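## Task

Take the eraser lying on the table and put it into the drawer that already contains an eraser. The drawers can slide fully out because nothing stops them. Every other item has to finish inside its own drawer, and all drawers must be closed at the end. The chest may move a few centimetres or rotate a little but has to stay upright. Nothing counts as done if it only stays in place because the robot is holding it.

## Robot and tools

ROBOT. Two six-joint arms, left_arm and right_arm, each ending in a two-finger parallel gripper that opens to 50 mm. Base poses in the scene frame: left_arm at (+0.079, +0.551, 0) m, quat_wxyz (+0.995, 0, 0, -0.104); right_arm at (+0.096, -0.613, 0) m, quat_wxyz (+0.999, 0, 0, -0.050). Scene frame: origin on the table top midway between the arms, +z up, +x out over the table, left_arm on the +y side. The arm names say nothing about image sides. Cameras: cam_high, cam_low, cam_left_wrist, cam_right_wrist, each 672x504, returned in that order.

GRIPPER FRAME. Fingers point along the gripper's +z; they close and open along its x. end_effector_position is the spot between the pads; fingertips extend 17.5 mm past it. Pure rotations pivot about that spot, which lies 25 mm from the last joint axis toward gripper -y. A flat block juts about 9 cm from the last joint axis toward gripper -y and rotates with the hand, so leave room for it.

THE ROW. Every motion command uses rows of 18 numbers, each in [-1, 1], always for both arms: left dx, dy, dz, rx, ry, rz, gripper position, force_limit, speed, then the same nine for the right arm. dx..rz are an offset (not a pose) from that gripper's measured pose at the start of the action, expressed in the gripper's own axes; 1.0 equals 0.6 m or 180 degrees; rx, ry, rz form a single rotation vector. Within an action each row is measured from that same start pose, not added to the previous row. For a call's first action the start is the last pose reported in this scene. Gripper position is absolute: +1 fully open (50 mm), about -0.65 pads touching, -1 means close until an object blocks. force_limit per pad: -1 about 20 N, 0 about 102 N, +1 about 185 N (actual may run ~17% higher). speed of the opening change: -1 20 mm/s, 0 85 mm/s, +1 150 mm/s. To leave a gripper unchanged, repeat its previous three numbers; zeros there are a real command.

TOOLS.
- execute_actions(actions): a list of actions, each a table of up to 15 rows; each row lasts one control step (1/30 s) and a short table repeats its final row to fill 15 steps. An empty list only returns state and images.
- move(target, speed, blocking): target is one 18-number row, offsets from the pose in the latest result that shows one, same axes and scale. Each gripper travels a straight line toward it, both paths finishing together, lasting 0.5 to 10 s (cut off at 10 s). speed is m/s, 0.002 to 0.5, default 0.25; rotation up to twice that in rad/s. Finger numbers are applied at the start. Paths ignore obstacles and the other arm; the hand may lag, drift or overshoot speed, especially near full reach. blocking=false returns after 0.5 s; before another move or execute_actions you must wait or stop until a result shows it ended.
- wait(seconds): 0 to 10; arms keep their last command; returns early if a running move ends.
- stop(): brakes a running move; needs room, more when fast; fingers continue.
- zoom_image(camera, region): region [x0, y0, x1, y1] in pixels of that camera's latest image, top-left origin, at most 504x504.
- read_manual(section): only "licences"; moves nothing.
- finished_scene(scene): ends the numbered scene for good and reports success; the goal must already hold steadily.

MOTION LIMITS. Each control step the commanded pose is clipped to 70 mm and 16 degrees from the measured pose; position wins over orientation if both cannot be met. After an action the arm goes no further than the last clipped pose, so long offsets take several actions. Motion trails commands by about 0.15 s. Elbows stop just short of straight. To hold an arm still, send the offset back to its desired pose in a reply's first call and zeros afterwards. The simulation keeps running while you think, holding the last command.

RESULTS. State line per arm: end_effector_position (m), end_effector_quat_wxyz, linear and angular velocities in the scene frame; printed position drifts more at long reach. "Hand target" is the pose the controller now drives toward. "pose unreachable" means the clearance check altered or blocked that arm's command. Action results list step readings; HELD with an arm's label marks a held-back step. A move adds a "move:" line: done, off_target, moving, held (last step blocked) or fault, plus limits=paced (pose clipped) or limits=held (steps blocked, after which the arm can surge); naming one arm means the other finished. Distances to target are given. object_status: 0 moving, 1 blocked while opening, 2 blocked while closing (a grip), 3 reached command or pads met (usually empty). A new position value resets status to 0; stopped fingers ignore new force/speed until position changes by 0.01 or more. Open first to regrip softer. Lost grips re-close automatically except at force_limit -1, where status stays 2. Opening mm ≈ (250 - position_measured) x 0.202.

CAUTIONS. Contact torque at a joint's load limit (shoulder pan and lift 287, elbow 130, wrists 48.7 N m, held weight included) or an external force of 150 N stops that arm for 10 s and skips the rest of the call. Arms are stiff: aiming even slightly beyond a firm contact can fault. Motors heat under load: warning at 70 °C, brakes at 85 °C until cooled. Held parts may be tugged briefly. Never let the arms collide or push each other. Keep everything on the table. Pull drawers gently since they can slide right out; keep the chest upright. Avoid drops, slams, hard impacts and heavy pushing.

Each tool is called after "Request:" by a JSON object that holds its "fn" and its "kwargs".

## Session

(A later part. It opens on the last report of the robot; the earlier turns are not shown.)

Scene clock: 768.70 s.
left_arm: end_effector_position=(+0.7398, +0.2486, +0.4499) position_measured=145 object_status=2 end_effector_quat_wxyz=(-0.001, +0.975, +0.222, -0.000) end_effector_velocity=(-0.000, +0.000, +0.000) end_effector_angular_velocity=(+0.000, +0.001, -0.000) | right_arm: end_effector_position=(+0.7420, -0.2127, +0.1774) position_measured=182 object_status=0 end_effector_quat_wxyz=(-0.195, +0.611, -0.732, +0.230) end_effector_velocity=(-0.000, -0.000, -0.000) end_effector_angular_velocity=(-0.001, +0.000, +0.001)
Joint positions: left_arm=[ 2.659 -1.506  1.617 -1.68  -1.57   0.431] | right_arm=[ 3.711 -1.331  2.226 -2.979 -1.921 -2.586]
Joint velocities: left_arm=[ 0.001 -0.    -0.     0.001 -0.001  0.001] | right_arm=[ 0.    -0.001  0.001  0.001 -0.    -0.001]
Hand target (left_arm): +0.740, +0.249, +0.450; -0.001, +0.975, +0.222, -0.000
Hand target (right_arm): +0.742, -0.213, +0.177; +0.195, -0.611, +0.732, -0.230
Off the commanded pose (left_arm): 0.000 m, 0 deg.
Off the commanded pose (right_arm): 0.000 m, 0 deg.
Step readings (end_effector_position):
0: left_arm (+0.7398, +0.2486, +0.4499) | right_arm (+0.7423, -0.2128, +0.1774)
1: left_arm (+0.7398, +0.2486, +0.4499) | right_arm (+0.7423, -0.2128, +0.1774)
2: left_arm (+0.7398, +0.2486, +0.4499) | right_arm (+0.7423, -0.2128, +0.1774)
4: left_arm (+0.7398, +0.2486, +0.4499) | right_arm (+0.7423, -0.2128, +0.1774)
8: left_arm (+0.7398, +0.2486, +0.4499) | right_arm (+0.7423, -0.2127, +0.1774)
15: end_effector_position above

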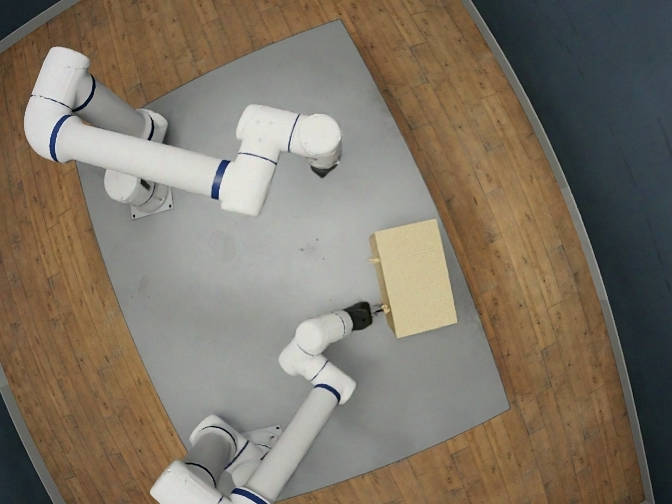

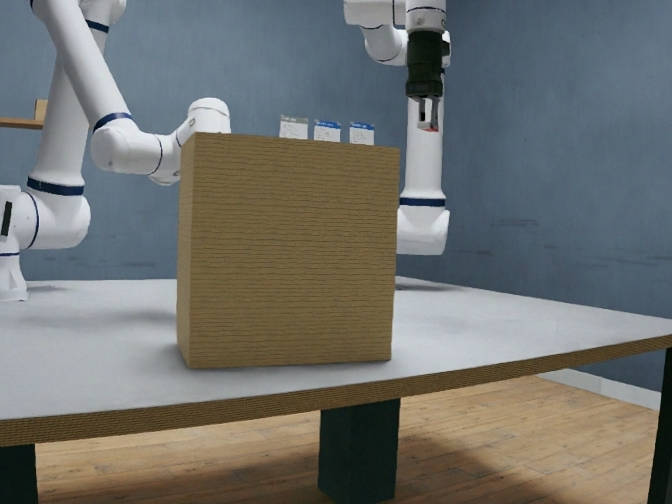

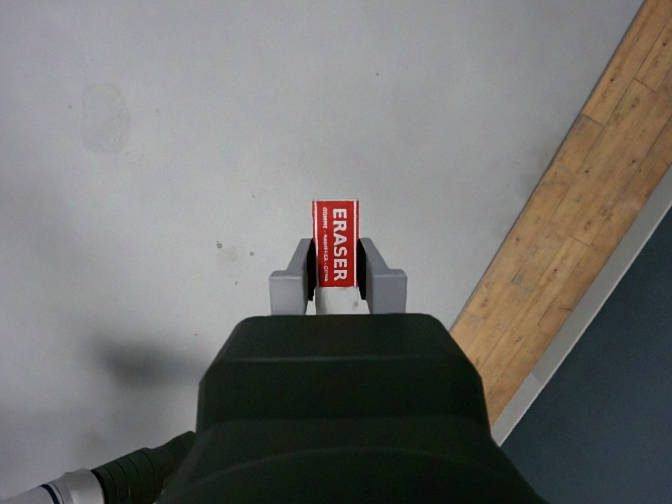

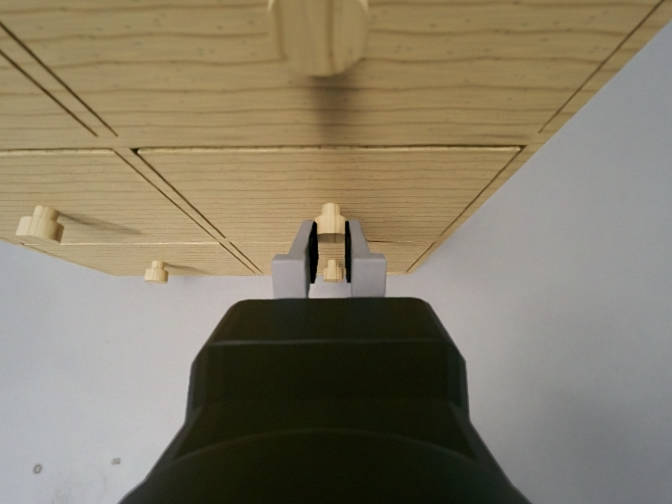

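Request:
{"fn": "move", "kwargs": {"target": [0,0,0,0,0,0,-1,-0.4,0, 0,0.1365,-0.0956,0,0,0,-1,-0.3,0.3], "speed": 0.15}}

Scene clock: 774.00 s.
left_arm: end_effector_position=(+0.7398, +0.2486, +0.4499) position_measured=145 object_status=2 end_effector_quat_wxyz=(-0.001, +0.975, +0.222, -0.000) end_effector_velocity=(-0.000, -0.001, +0.001) end_effector_angular_velocity=(-0.001, -0.000, -0.003) | right_arm: end_effector_position=(+0.6439, -0.1951, +0.1775) position_measured=182 object_status=2 end_effector_quat_wxyz=(-0.195, +0.611, -0.732, +0.229) end_effector_velocity=(-0.003, +0.001, +0.000) end_effector_angular_velocity=(-0.000, -0.000, +0.002)
Joint positions: left_arm=[ 2.659 -1.506  1.617 -1.68  -1.57   0.431] | right_arm=[ 3.822 -1.416  2.327 -2.957 -1.974 -2.48 ]
Joint velocities: left_arm=[-0.001 -0.    -0.001  0.001 -0.     0.002] | right_arm=[ 0.005 -0.003  0.002  0.001 -0.002  0.003]
Hand target (left_arm): +0.740, +0.249, +0.450; -0.001, +0.975, +0.222, -0.000
Hand target (right_arm): +0.644, -0.195, +0.177; +0.195, -0.611, +0.732, -0.229
Off the commanded pose (left_arm): 0.000 m, 0 deg.
Off the commanded pose (right_arm): 0.000 m, 0 deg.
move: done

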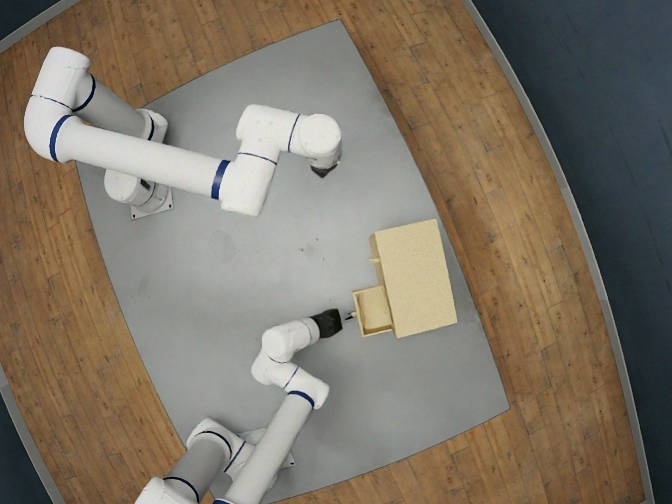

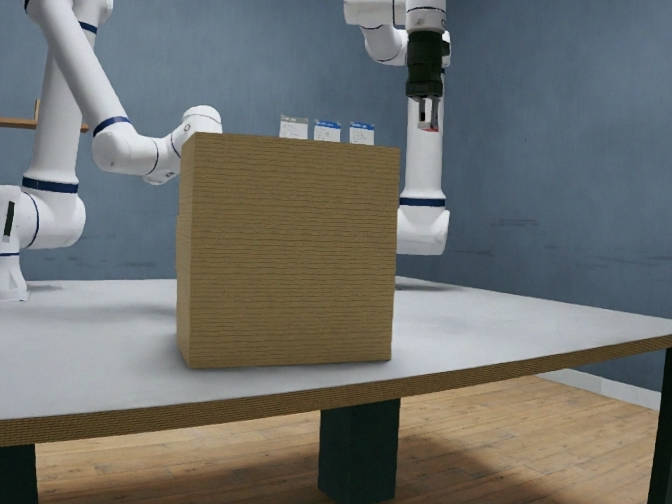

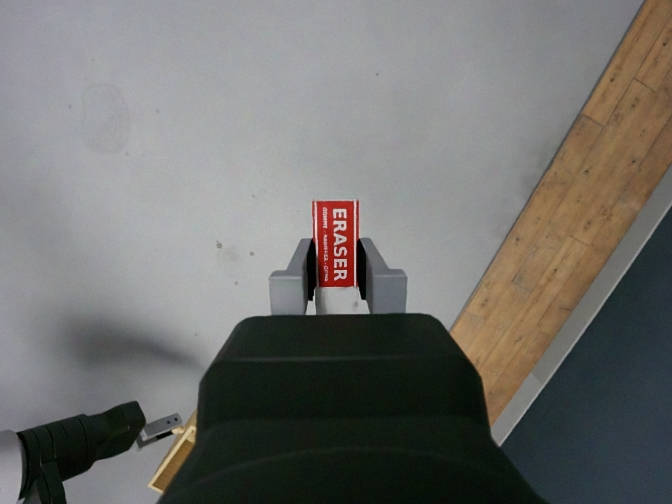

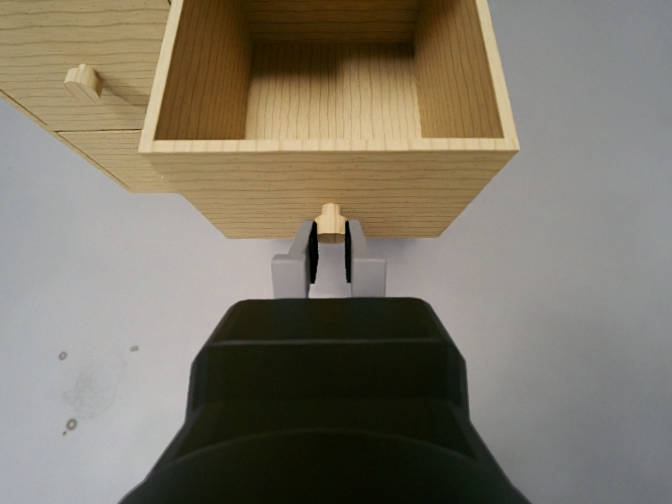

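Request:
{"fn": "zoom_image", "kwargs": {"camera": "cam_right_wrist", "region": [130, 0, 530, 170]}}

Request:
{"fn": "zoom_image", "kwargs": {"camera": "cam_high", "region": [320, 260, 440, 350]}}

Region (130, 0, 530, 170) of cam_right_wrist's 672x504 image, scaled by 1.260, with more detail than that image has; it fills the top 214 rows of this view, and the rest is white.

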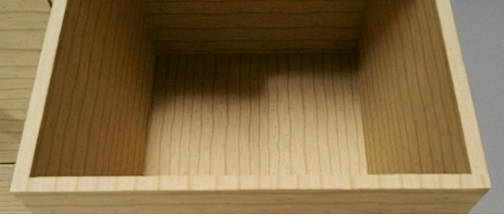

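Region (320, 260, 440, 350) of cam_high's 672x504 image, scaled by 4.200, with more detail than that image has; it fills the top 378 rows of this view, and the rest is white.

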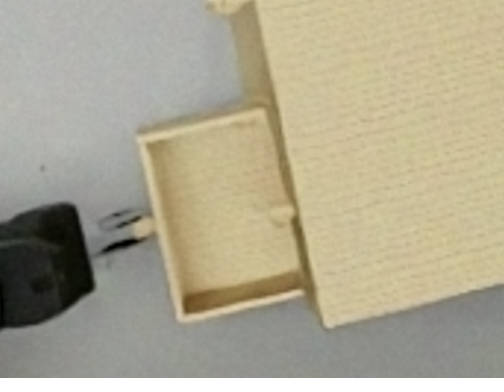

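Request:
{"fn": "move", "kwargs": {"target": [0,0,0,0,0,0,-1,-0.4,0, 0,-0.1365,0.0956,0,0,0,-1,-0.3,0.3], "speed": 0.12}}

Scene clock: 810.73 s.
left_arm: end_effector_position=(+0.7398, +0.2486, +0.4499) position_measured=145 object_status=2 end_effector_quat_wxyz=(-0.001, +0.975, +0.222, -0.000) end_effector_velocity=(-0.000, +0.000, -0.000) end_effector_angular_velocity=(+0.001, -0.000, -0.002) | right_arm: end_effector_position=(+0.7420, -0.2127, +0.1774) position_measured=182 object_status=2 end_effector_quat_wxyz=(-0.195, +0.611, -0.732, +0.230) end_effector_velocity=(+0.004, -0.002, -0.001) end_effector_angular_velocity=(-0.001, +0.000, -0.002)
Joint positions: left_arm=[ 2.659 -1.506  1.617 -1.68  -1.57   0.431] | right_arm=[ 3.711 -1.331  2.226 -2.979 -1.921 -2.586]
Joint velocities: left_arm=[-0.    -0.     0.001  0.     0.001  0.002] | right_arm=[-0.006  0.004 -0.003 -0.001  0.001 -0.003]
Hand target (left_arm): +0.740, +0.249, +0.450; -0.001, +0.975, +0.222, -0.000
Hand target (right_arm): +0.742, -0.213, +0.177; +0.195, -0.611, +0.732, -0.230
Off the commanded pose (left_arm): 0.000 m, 0 deg.
Off the commanded pose (right_arm): 0.000 m, 0 deg.
move: done

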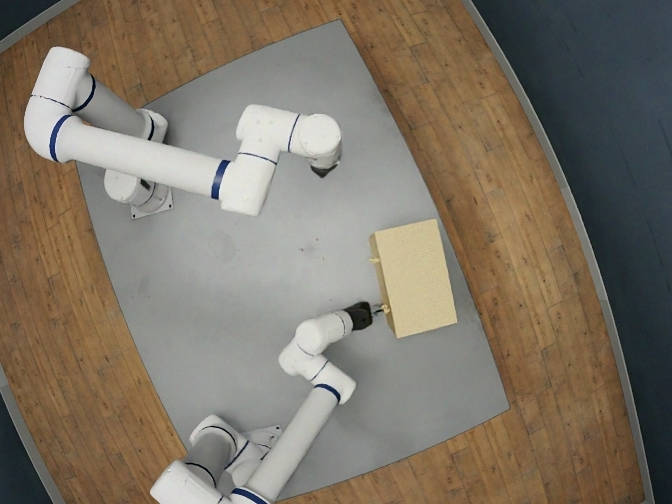

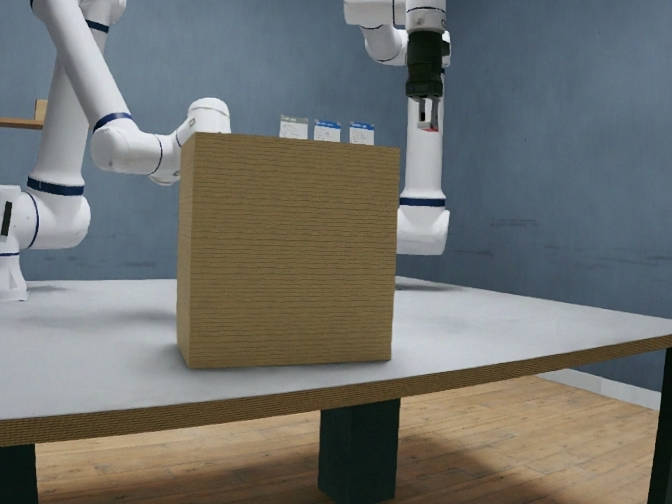

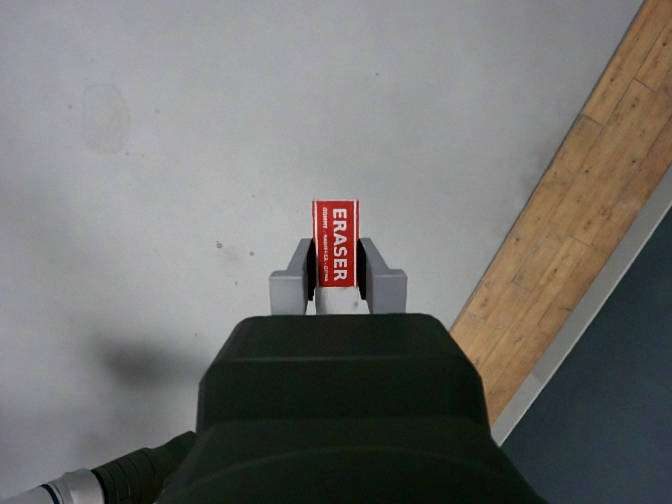

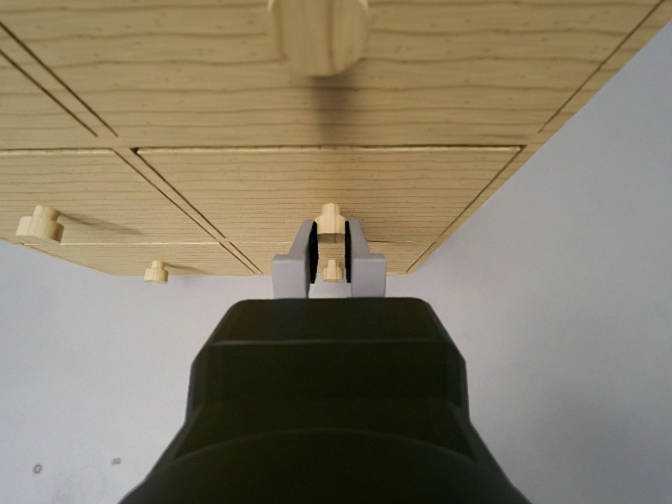

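Request:
{"fn": "move", "kwargs": {"target": [0,0,0,0,0,0,-1,-0.4,0, 0,0.1056,0.1509,0,0,0,1,0,1], "speed": 0.12}}

Scene clock: 842.87 s.
left_arm: end_effector_position=(+0.7398, +0.2486, +0.4499) position_measured=145 object_status=2 end_effector_quat_wxyz=(-0.001, +0.975, +0.222, -0.000) end_effector_velocity=(-0.000, -0.000, -0.000) end_effector_angular_velocity=(-0.000, +0.000, +0.000) | right_arm: end_effector_position=(+0.7419, -0.2124, +0.0672) position_measured=3 object_status=3 end_effector_quat_wxyz=(-0.195, +0.611, -0.732, +0.230) end_effector_velocity=(-0.001, +0.000, -0.003) end_effector_angular_velocity=(-0.001, +0.001, +0.001)
Joint positions: left_arm=[ 2.659 -1.506  1.617 -1.68  -1.57   0.431] | right_arm=[ 3.711 -1.136  2.265 -3.212 -1.921 -2.585]
Joint velocities: left_arm=[-0.  0.  0. -0. -0. -0.] | right_arm=[ 0.001  0.006  0.001 -0.006 -0.    -0.   ]
Hand target (left_arm): +0.740, +0.249, +0.450; -0.001, +0.975, +0.222, -0.000
Hand target (right_arm): +0.742, -0.212, +0.067; +0.195, -0.611, +0.732, -0.230
Off the commanded pose (left_arm): 0.000 m, 0 deg.
Off the commanded pose (right_arm): 0.001 m, 0 deg.
move: done

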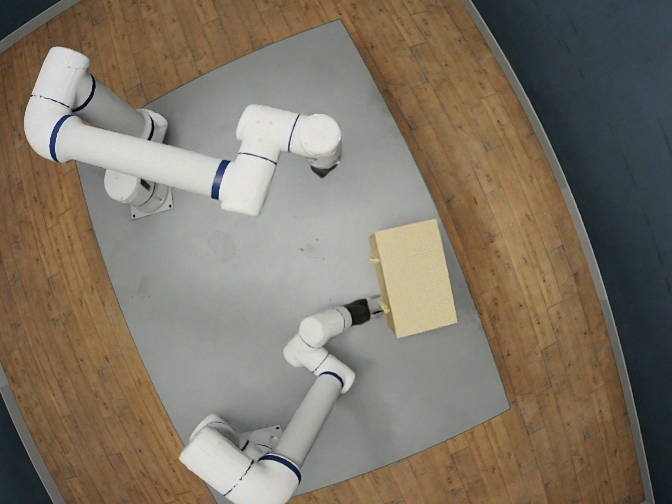

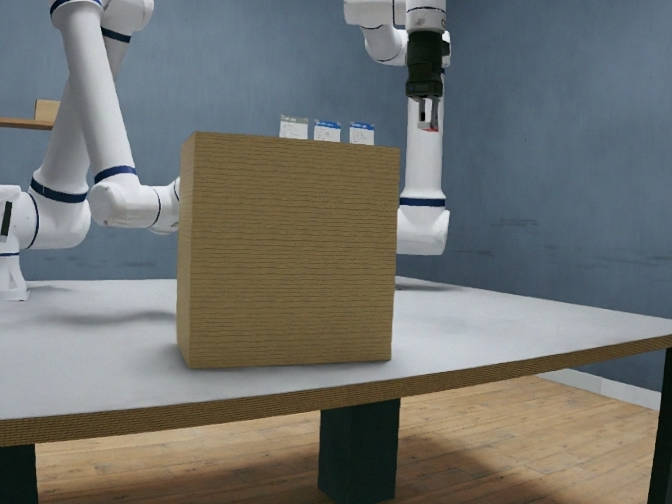

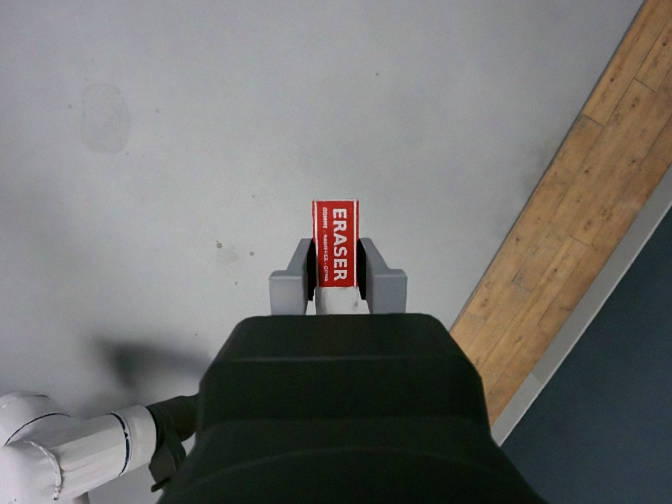

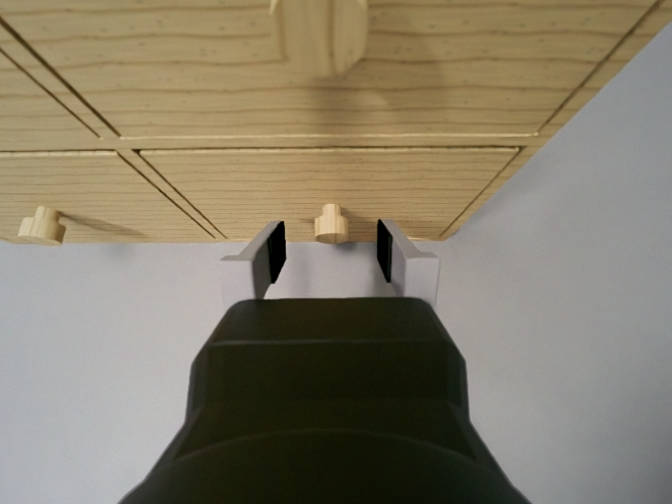

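Request:
{"fn": "execute_actions", "kwargs": {"actions": [[[0,0,0,0,0,0,-1,-0.4,0, 0,0,0,0,0,0,-1,-0.3,0.4]]]}}

Scene clock: 847.47 s.
left_arm: end_effector_position=(+0.7398, +0.2486, +0.4499) position_measured=145 object_status=2 end_effector_quat_wxyz=(-0.001, +0.975, +0.222, -0.000) end_effector_velocity=(-0.000, -0.000, -0.000) end_effector_angular_velocity=(-0.001, +0.000, +0.002) | right_arm: end_effector_position=(+0.7419, -0.2124, +0.0671) position_measured=183 object_status=0 end_effector_quat_wxyz=(-0.195, +0.611, -0.732, +0.230) end_effector_velocity=(+0.000, -0.001, -0.001) end_effector_angular_velocity=(-0.001, +0.002, -0.001)
Joint positions: left_arm=[ 2.659 -1.506  1.617 -1.68  -1.57   0.431] | right_arm=[ 3.711 -1.136  2.265 -3.212 -1.921 -2.585]
Joint velocities: left_arm=[ 0.    -0.     0.    -0.001 -0.001 -0.002] | right_arm=[-0.001  0.001 -0.     0.002 -0.    -0.   ]
Hand target (left_arm): +0.740, +0.249, +0.450; -0.001, +0.975, +0.222, -0.000
Hand target (right_arm): +0.742, -0.212, +0.067; +0.195, -0.611, +0.732, -0.230
Off the commanded pose (left_arm): 0.000 m, 0 deg.
Off the commanded pose (right_arm): 0.000 m, 0 deg.
Step readings (end_effector_position):
0: left_arm (+0.7398, +0.2486, +0.4499) | right_arm (+0.7419, -0.2124, +0.0668)
1: left_arm (+0.7398, +0.2486, +0.4499) | right_arm (+0.7419, -0.2124, +0.0668)
2: left_arm (+0.7398, +0.2486, +0.4499) | right_arm (+0.7419, -0.2124, +0.0668)
4: left_arm (+0.7398, +0.2486, +0.4499) | right_arm (+0.7419, -0.2124, +0.0668)
8: left_arm (+0.7398, +0.2486, +0.4499) | right_arm (+0.7419, -0.2124, +0.0670)
15: end_effector_position above

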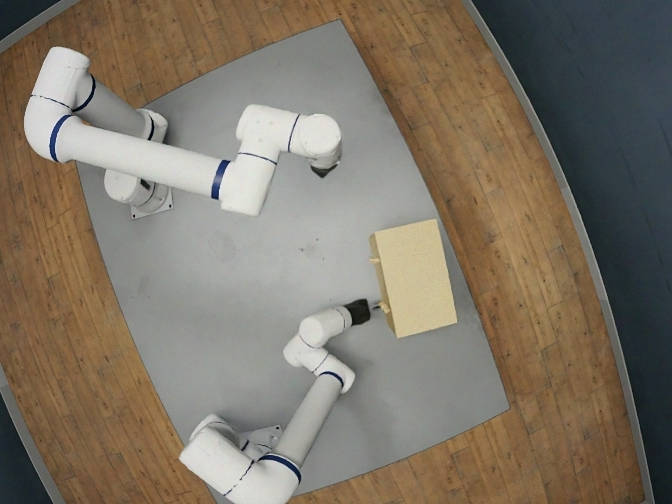

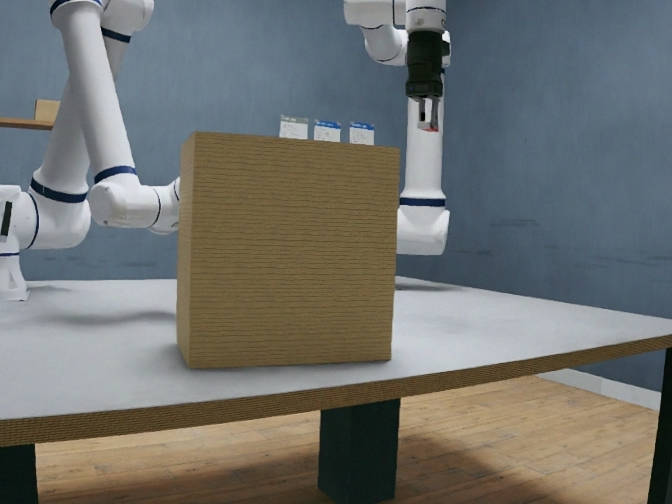

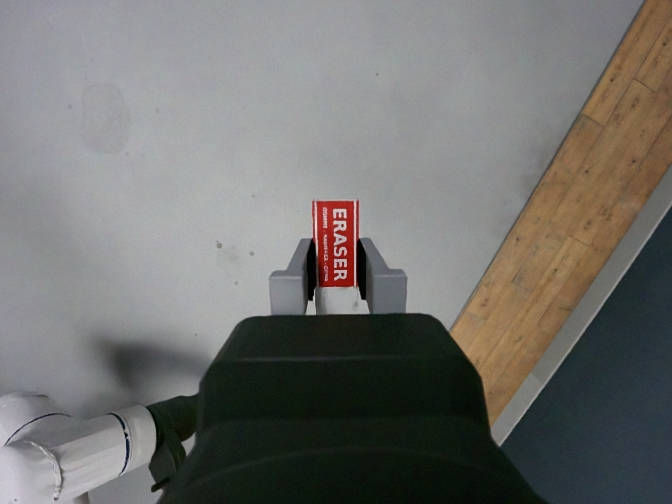

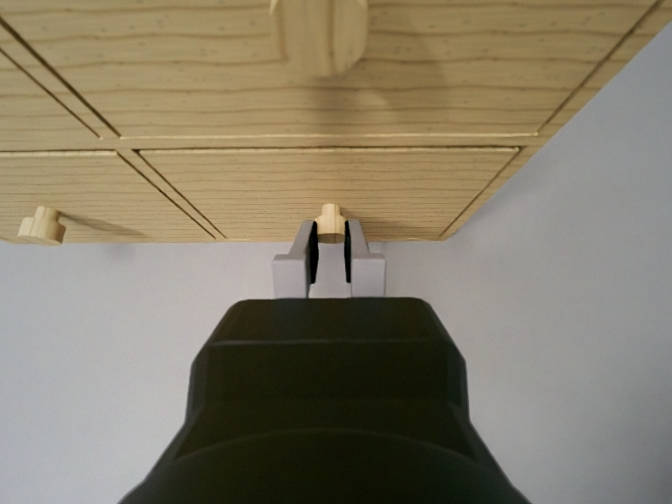

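Request:
{"fn": "move", "kwargs": {"target": [0,0,0,0,0,0,-1,-0.4,0, 0,0.1365,-0.0956,0,0,0,-1,-0.3,0.4], "speed": 0.15}}

Scene clock: 854.07 s.
left_arm: end_effector_position=(+0.7398, +0.2486, +0.4499) position_measured=145 object_status=2 end_effector_quat_wxyz=(-0.001, +0.975, +0.222, -0.000) end_effector_velocity=(+0.000, +0.000, +0.000) end_effector_angular_velocity=(+0.000, -0.001, -0.001) | right_arm: end_effector_position=(+0.6438, -0.1948, +0.0672) position_measured=183 object_status=2 end_effector_quat_wxyz=(-0.195, +0.611, -0.732, +0.229) end_effector_velocity=(-0.003, +0.000, +0.000) end_effector_angular_velocity=(+0.001, -0.000, -0.002)
Joint positions: left_arm=[ 2.659 -1.506  1.617 -1.68  -1.57   0.431] | right_arm=[ 3.823 -1.198  2.372 -3.219 -1.974 -2.479]
Joint velocities: left_arm=[ 0.     0.    -0.    -0.001  0.001  0.001] | right_arm=[ 0.003 -0.002  0.003 -0.    -0.002  0.004]
Hand target (left_arm): +0.740, +0.249, +0.450; -0.001, +0.975, +0.222, -0.000
Hand target (right_arm): +0.643, -0.195, +0.067; +0.195, -0.611, +0.732, -0.229
Off the commanded pose (left_arm): 0.000 m, 0 deg.
Off the commanded pose (right_arm): 0.000 m, 0 deg.
move: done

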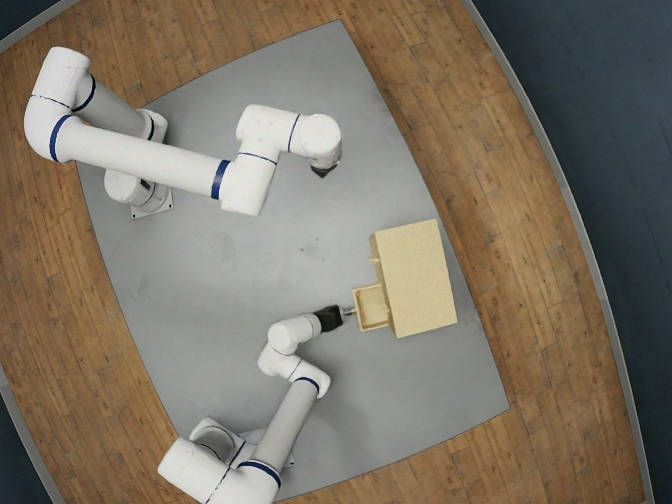

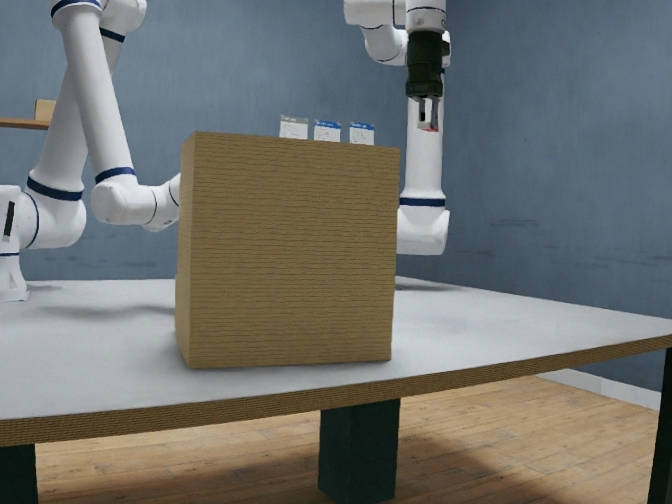

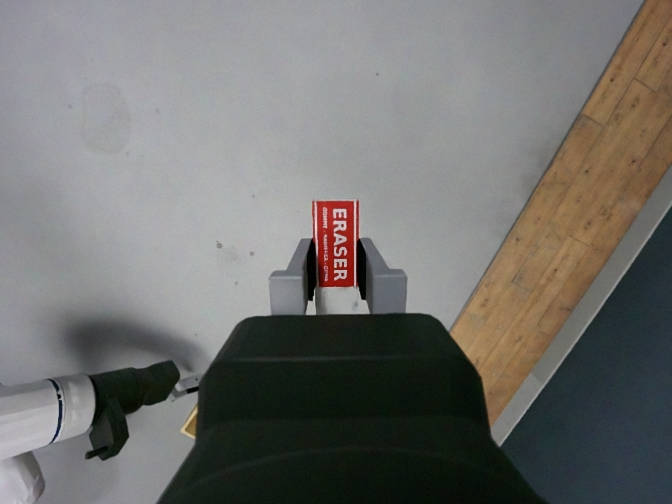

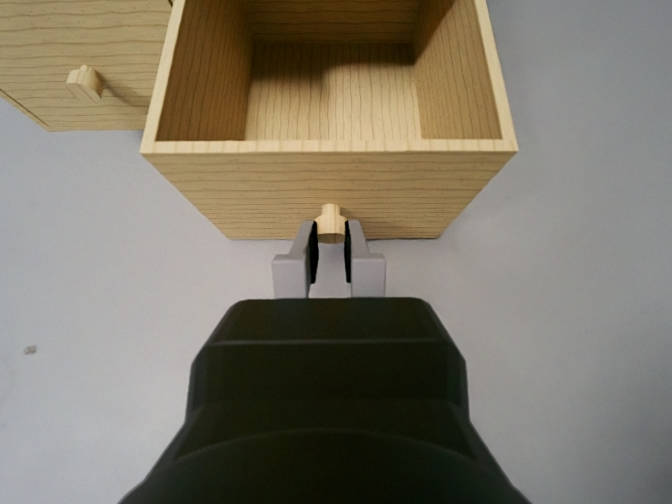

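Request:
{"fn": "zoom_image", "kwargs": {"camera": "cam_high", "region": [320, 260, 440, 350]}}

Region (320, 260, 440, 350) of cam_high's 672x504 image, scaled by 4.200, with more detail than that image has; it fills the top 378 rows of this view, and the rest is white.

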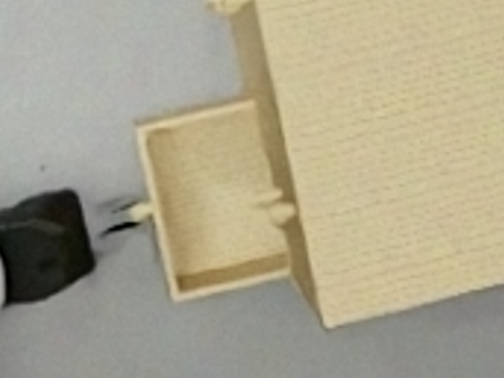

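Request:
{"fn": "move", "kwargs": {"target": [0,0,0,0,0,0,-1,-0.4,0, 0,-0.1363,0.0955,0,0,0,-1,-0.3,0.4], "speed": 0.13}}

Scene clock: 866.63 s.
left_arm: end_effector_position=(+0.7398, +0.2486, +0.4499) position_measured=145 object_status=2 end_effector_quat_wxyz=(-0.001, +0.975, +0.222, -0.000) end_effector_velocity=(+0.001, -0.000, +0.001) end_effector_angular_velocity=(-0.001, -0.001, -0.000) | right_arm: end_effector_position=(+0.7418, -0.2124, +0.0671) position_measured=183 object_status=2 end_effector_quat_wxyz=(-0.195, +0.611, -0.732, +0.230) end_effector_velocity=(+0.002, +0.000, -0.000) end_effector_angular_velocity=(-0.001, +0.001, +0.002)
Joint positions: left_arm=[ 2.659 -1.506  1.617 -1.68  -1.57   0.431] | right_arm=[ 3.711 -1.136  2.265 -3.212 -1.921 -2.585]
Joint velocities: left_arm=[ 0.     0.    -0.001 -0.001  0.     0.   ] | right_arm=[-0.002  0.002 -0.003  0.001  0.001 -0.004]
Hand target (left_arm): +0.740, +0.249, +0.450; -0.001, +0.975, +0.222, -0.000
Hand target (right_arm): +0.742, -0.212, +0.067; +0.195, -0.611, +0.732, -0.230
Off the commanded pose (left_arm): 0.000 m, 0 deg.
Off the commanded pose (right_arm): 0.000 m, 0 deg.
move: done

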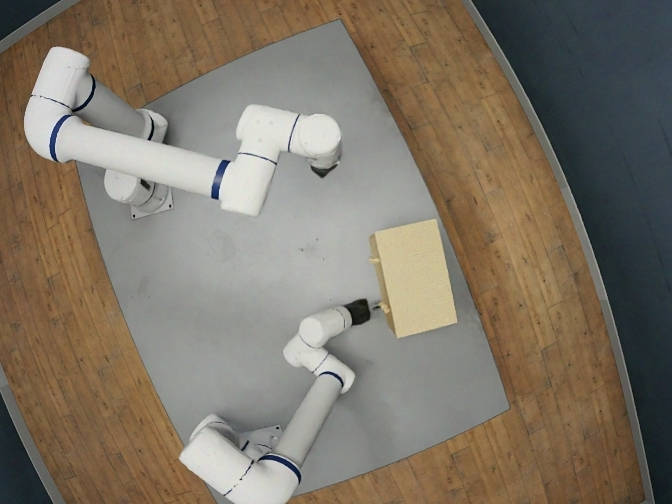

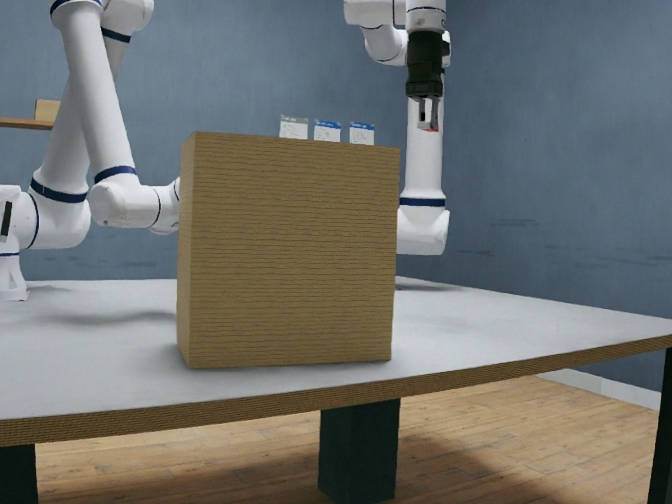

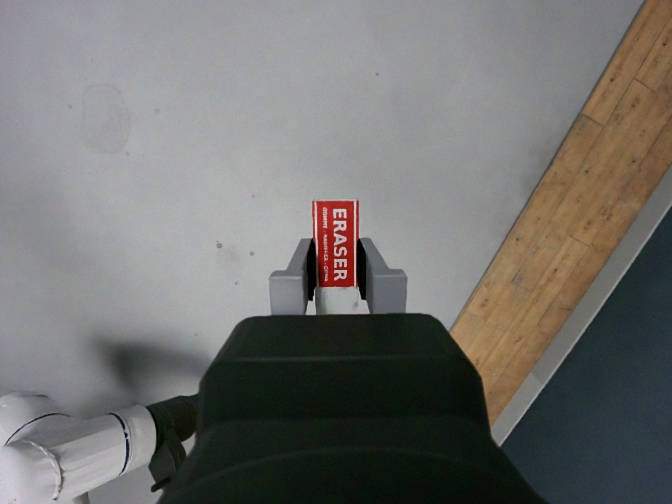

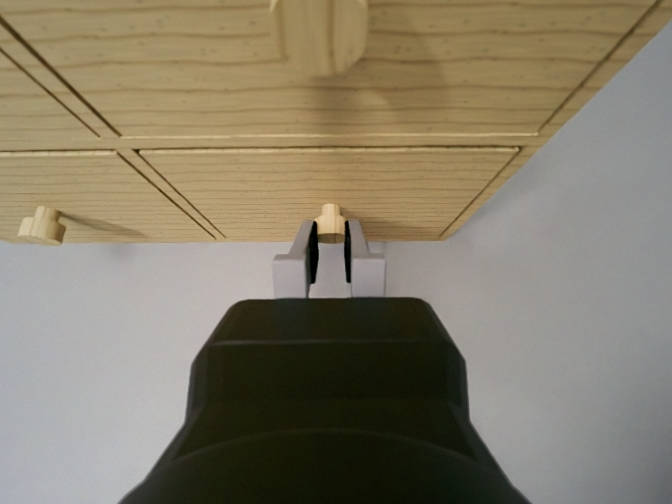

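Request:
{"fn": "move", "kwargs": {"target": [0,0,0,0,0,0,-1,-0.4,0, -0.1325,0.1229,-0.086,0,0,0,1,0,1], "speed": 0.18}}

Scene clock: 906.83 s.
left_arm: end_effector_position=(+0.7398, +0.2486, +0.4499) position_measured=145 object_status=2 end_effector_quat_wxyz=(-0.001, +0.975, +0.222, -0.000) end_effector_velocity=(+0.001, -0.000, +0.000) end_effector_angular_velocity=(-0.002, -0.002, -0.001) | right_arm: end_effector_position=(+0.6673, -0.1184, +0.0674) position_measured=3 object_status=3 end_effector_quat_wxyz=(-0.195, +0.611, -0.732, +0.229) end_effector_velocity=(-0.001, +0.001, -0.000) end_effector_angular_velocity=(-0.001, +0.000, -0.001)
Joint positions: left_arm=[ 2.659 -1.506  1.617 -1.68  -1.57   0.431] | right_arm=[ 3.905 -1.134  2.23  -3.107 -2.01  -2.399]
Joint velocities: left_arm=[ 0.    -0.     0.    -0.003  0.     0.002] | right_arm=[ 0.003  0.001 -0.002  0.003 -0.002  0.003]
Hand target (left_arm): +0.740, +0.249, +0.450; -0.001, +0.975, +0.222, -0.000
Hand target (right_arm): +0.667, -0.118, +0.067; +0.195, -0.611, +0.732, -0.229
Off the commanded pose (left_arm): 0.000 m, 0 deg.
Off the commanded pose (right_arm): 0.000 m, 0 deg.
move: done

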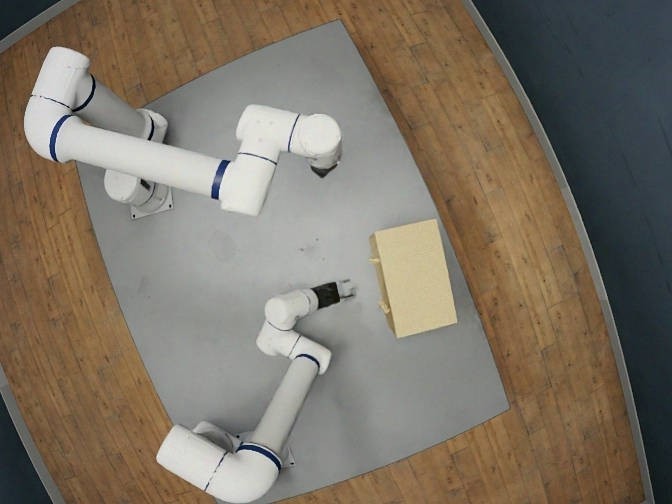

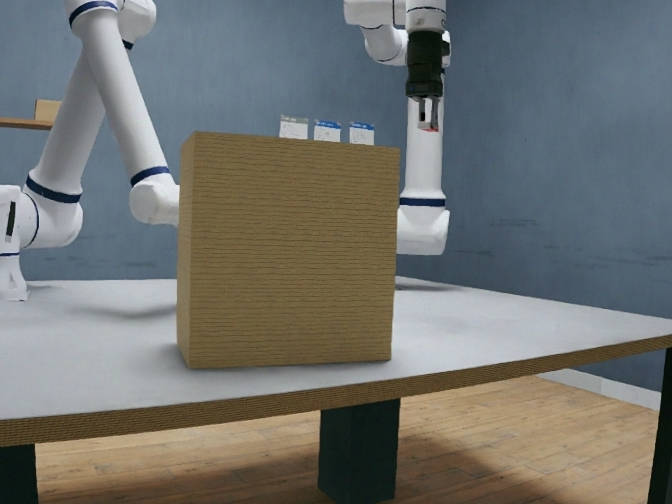

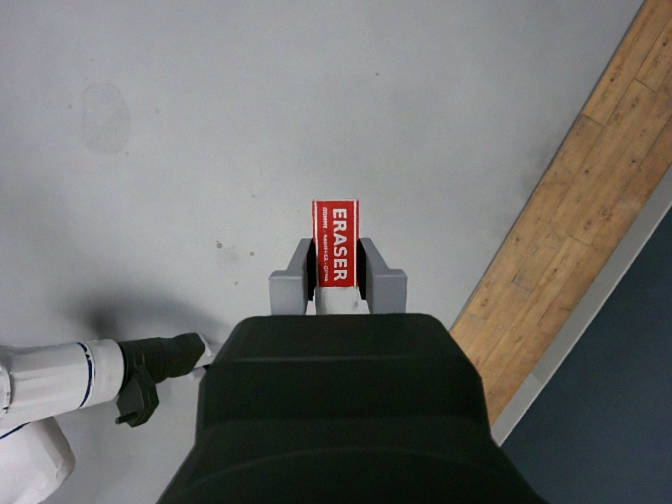

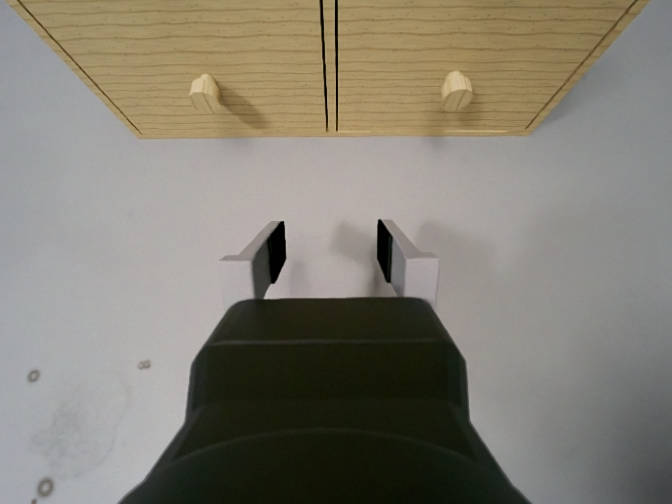

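Request:
{"fn": "move", "kwargs": {"target": [0,0,0,0,0,0,-1,-0.4,0, -0.1325,-0.1229,0.086,0,0,0,1,0,1], "speed": 0.15}}

Scene clock: 918.97 s.
left_arm: end_effector_position=(+0.7398, +0.2486, +0.4499) position_measured=145 object_status=2 end_effector_quat_wxyz=(-0.001, +0.975, +0.222, -0.000) end_effector_velocity=(-0.000, +0.000, +0.000) end_effector_angular_velocity=(+0.001, +0.001, +0.001) | right_arm: end_effector_position=(+0.7696, -0.0562, +0.0675) position_measured=3 object_status=3 end_effector_quat_wxyz=(-0.195, +0.611, -0.732, +0.229) end_effector_velocity=(+0.001, +0.003, -0.001) end_effector_angular_velocity=(-0.001, +0.001, +0.003)
Joint positions: left_arm=[ 2.659 -1.506  1.617 -1.68  -1.57   0.431] | right_arm=[ 3.886 -1.021  2.005 -3.004 -2.002 -2.417]
Joint velocities: left_arm=[-0.     0.    -0.     0.002  0.    -0.001] | right_arm=[ 0.002  0.004 -0.006  0.003  0.    -0.001]
Hand target (left_arm): +0.740, +0.249, +0.450; -0.001, +0.975, +0.222, -0.000
Hand target (right_arm): +0.770, -0.056, +0.067; +0.195, -0.611, +0.732, -0.229
Off the commanded pose (left_arm): 0.000 m, 0 deg.
Off the commanded pose (right_arm): 0.001 m, 0 deg.
move: done

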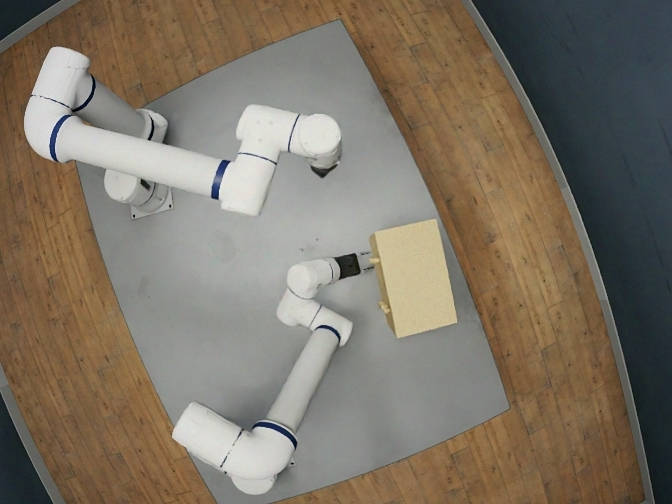

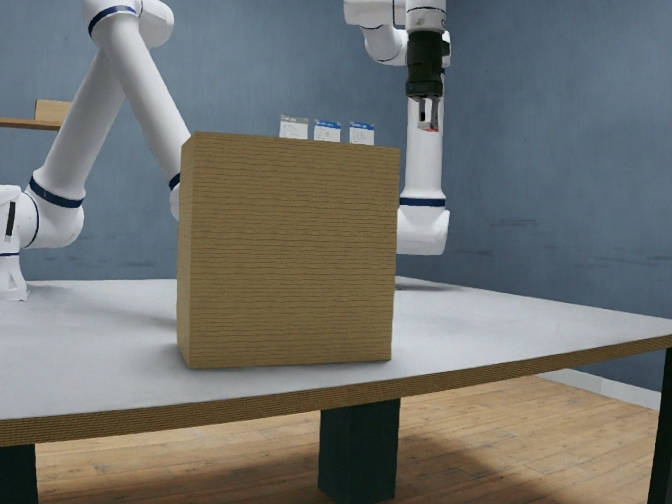

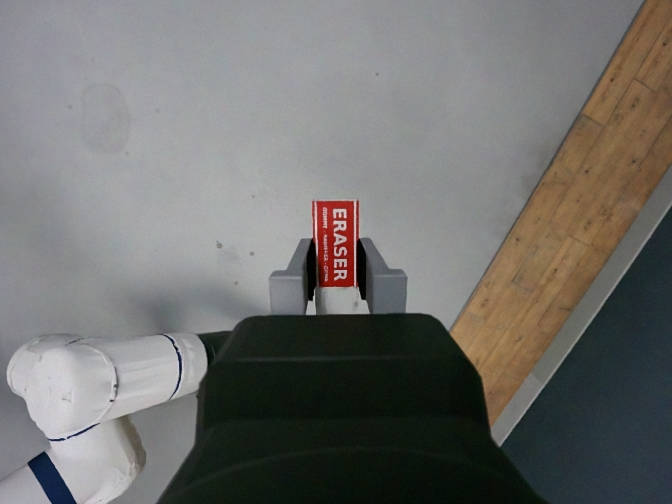

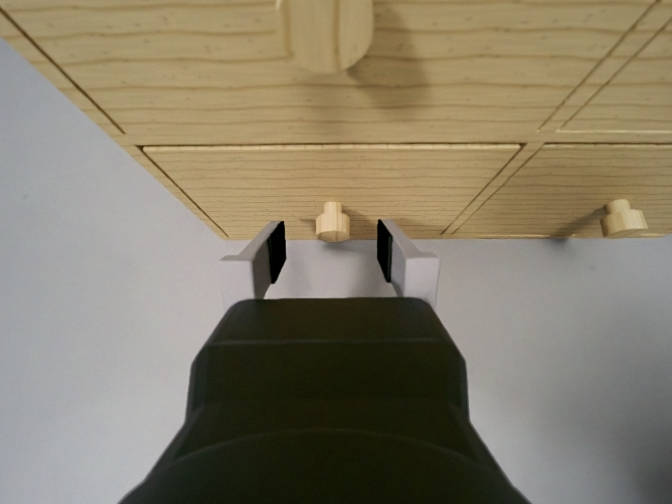

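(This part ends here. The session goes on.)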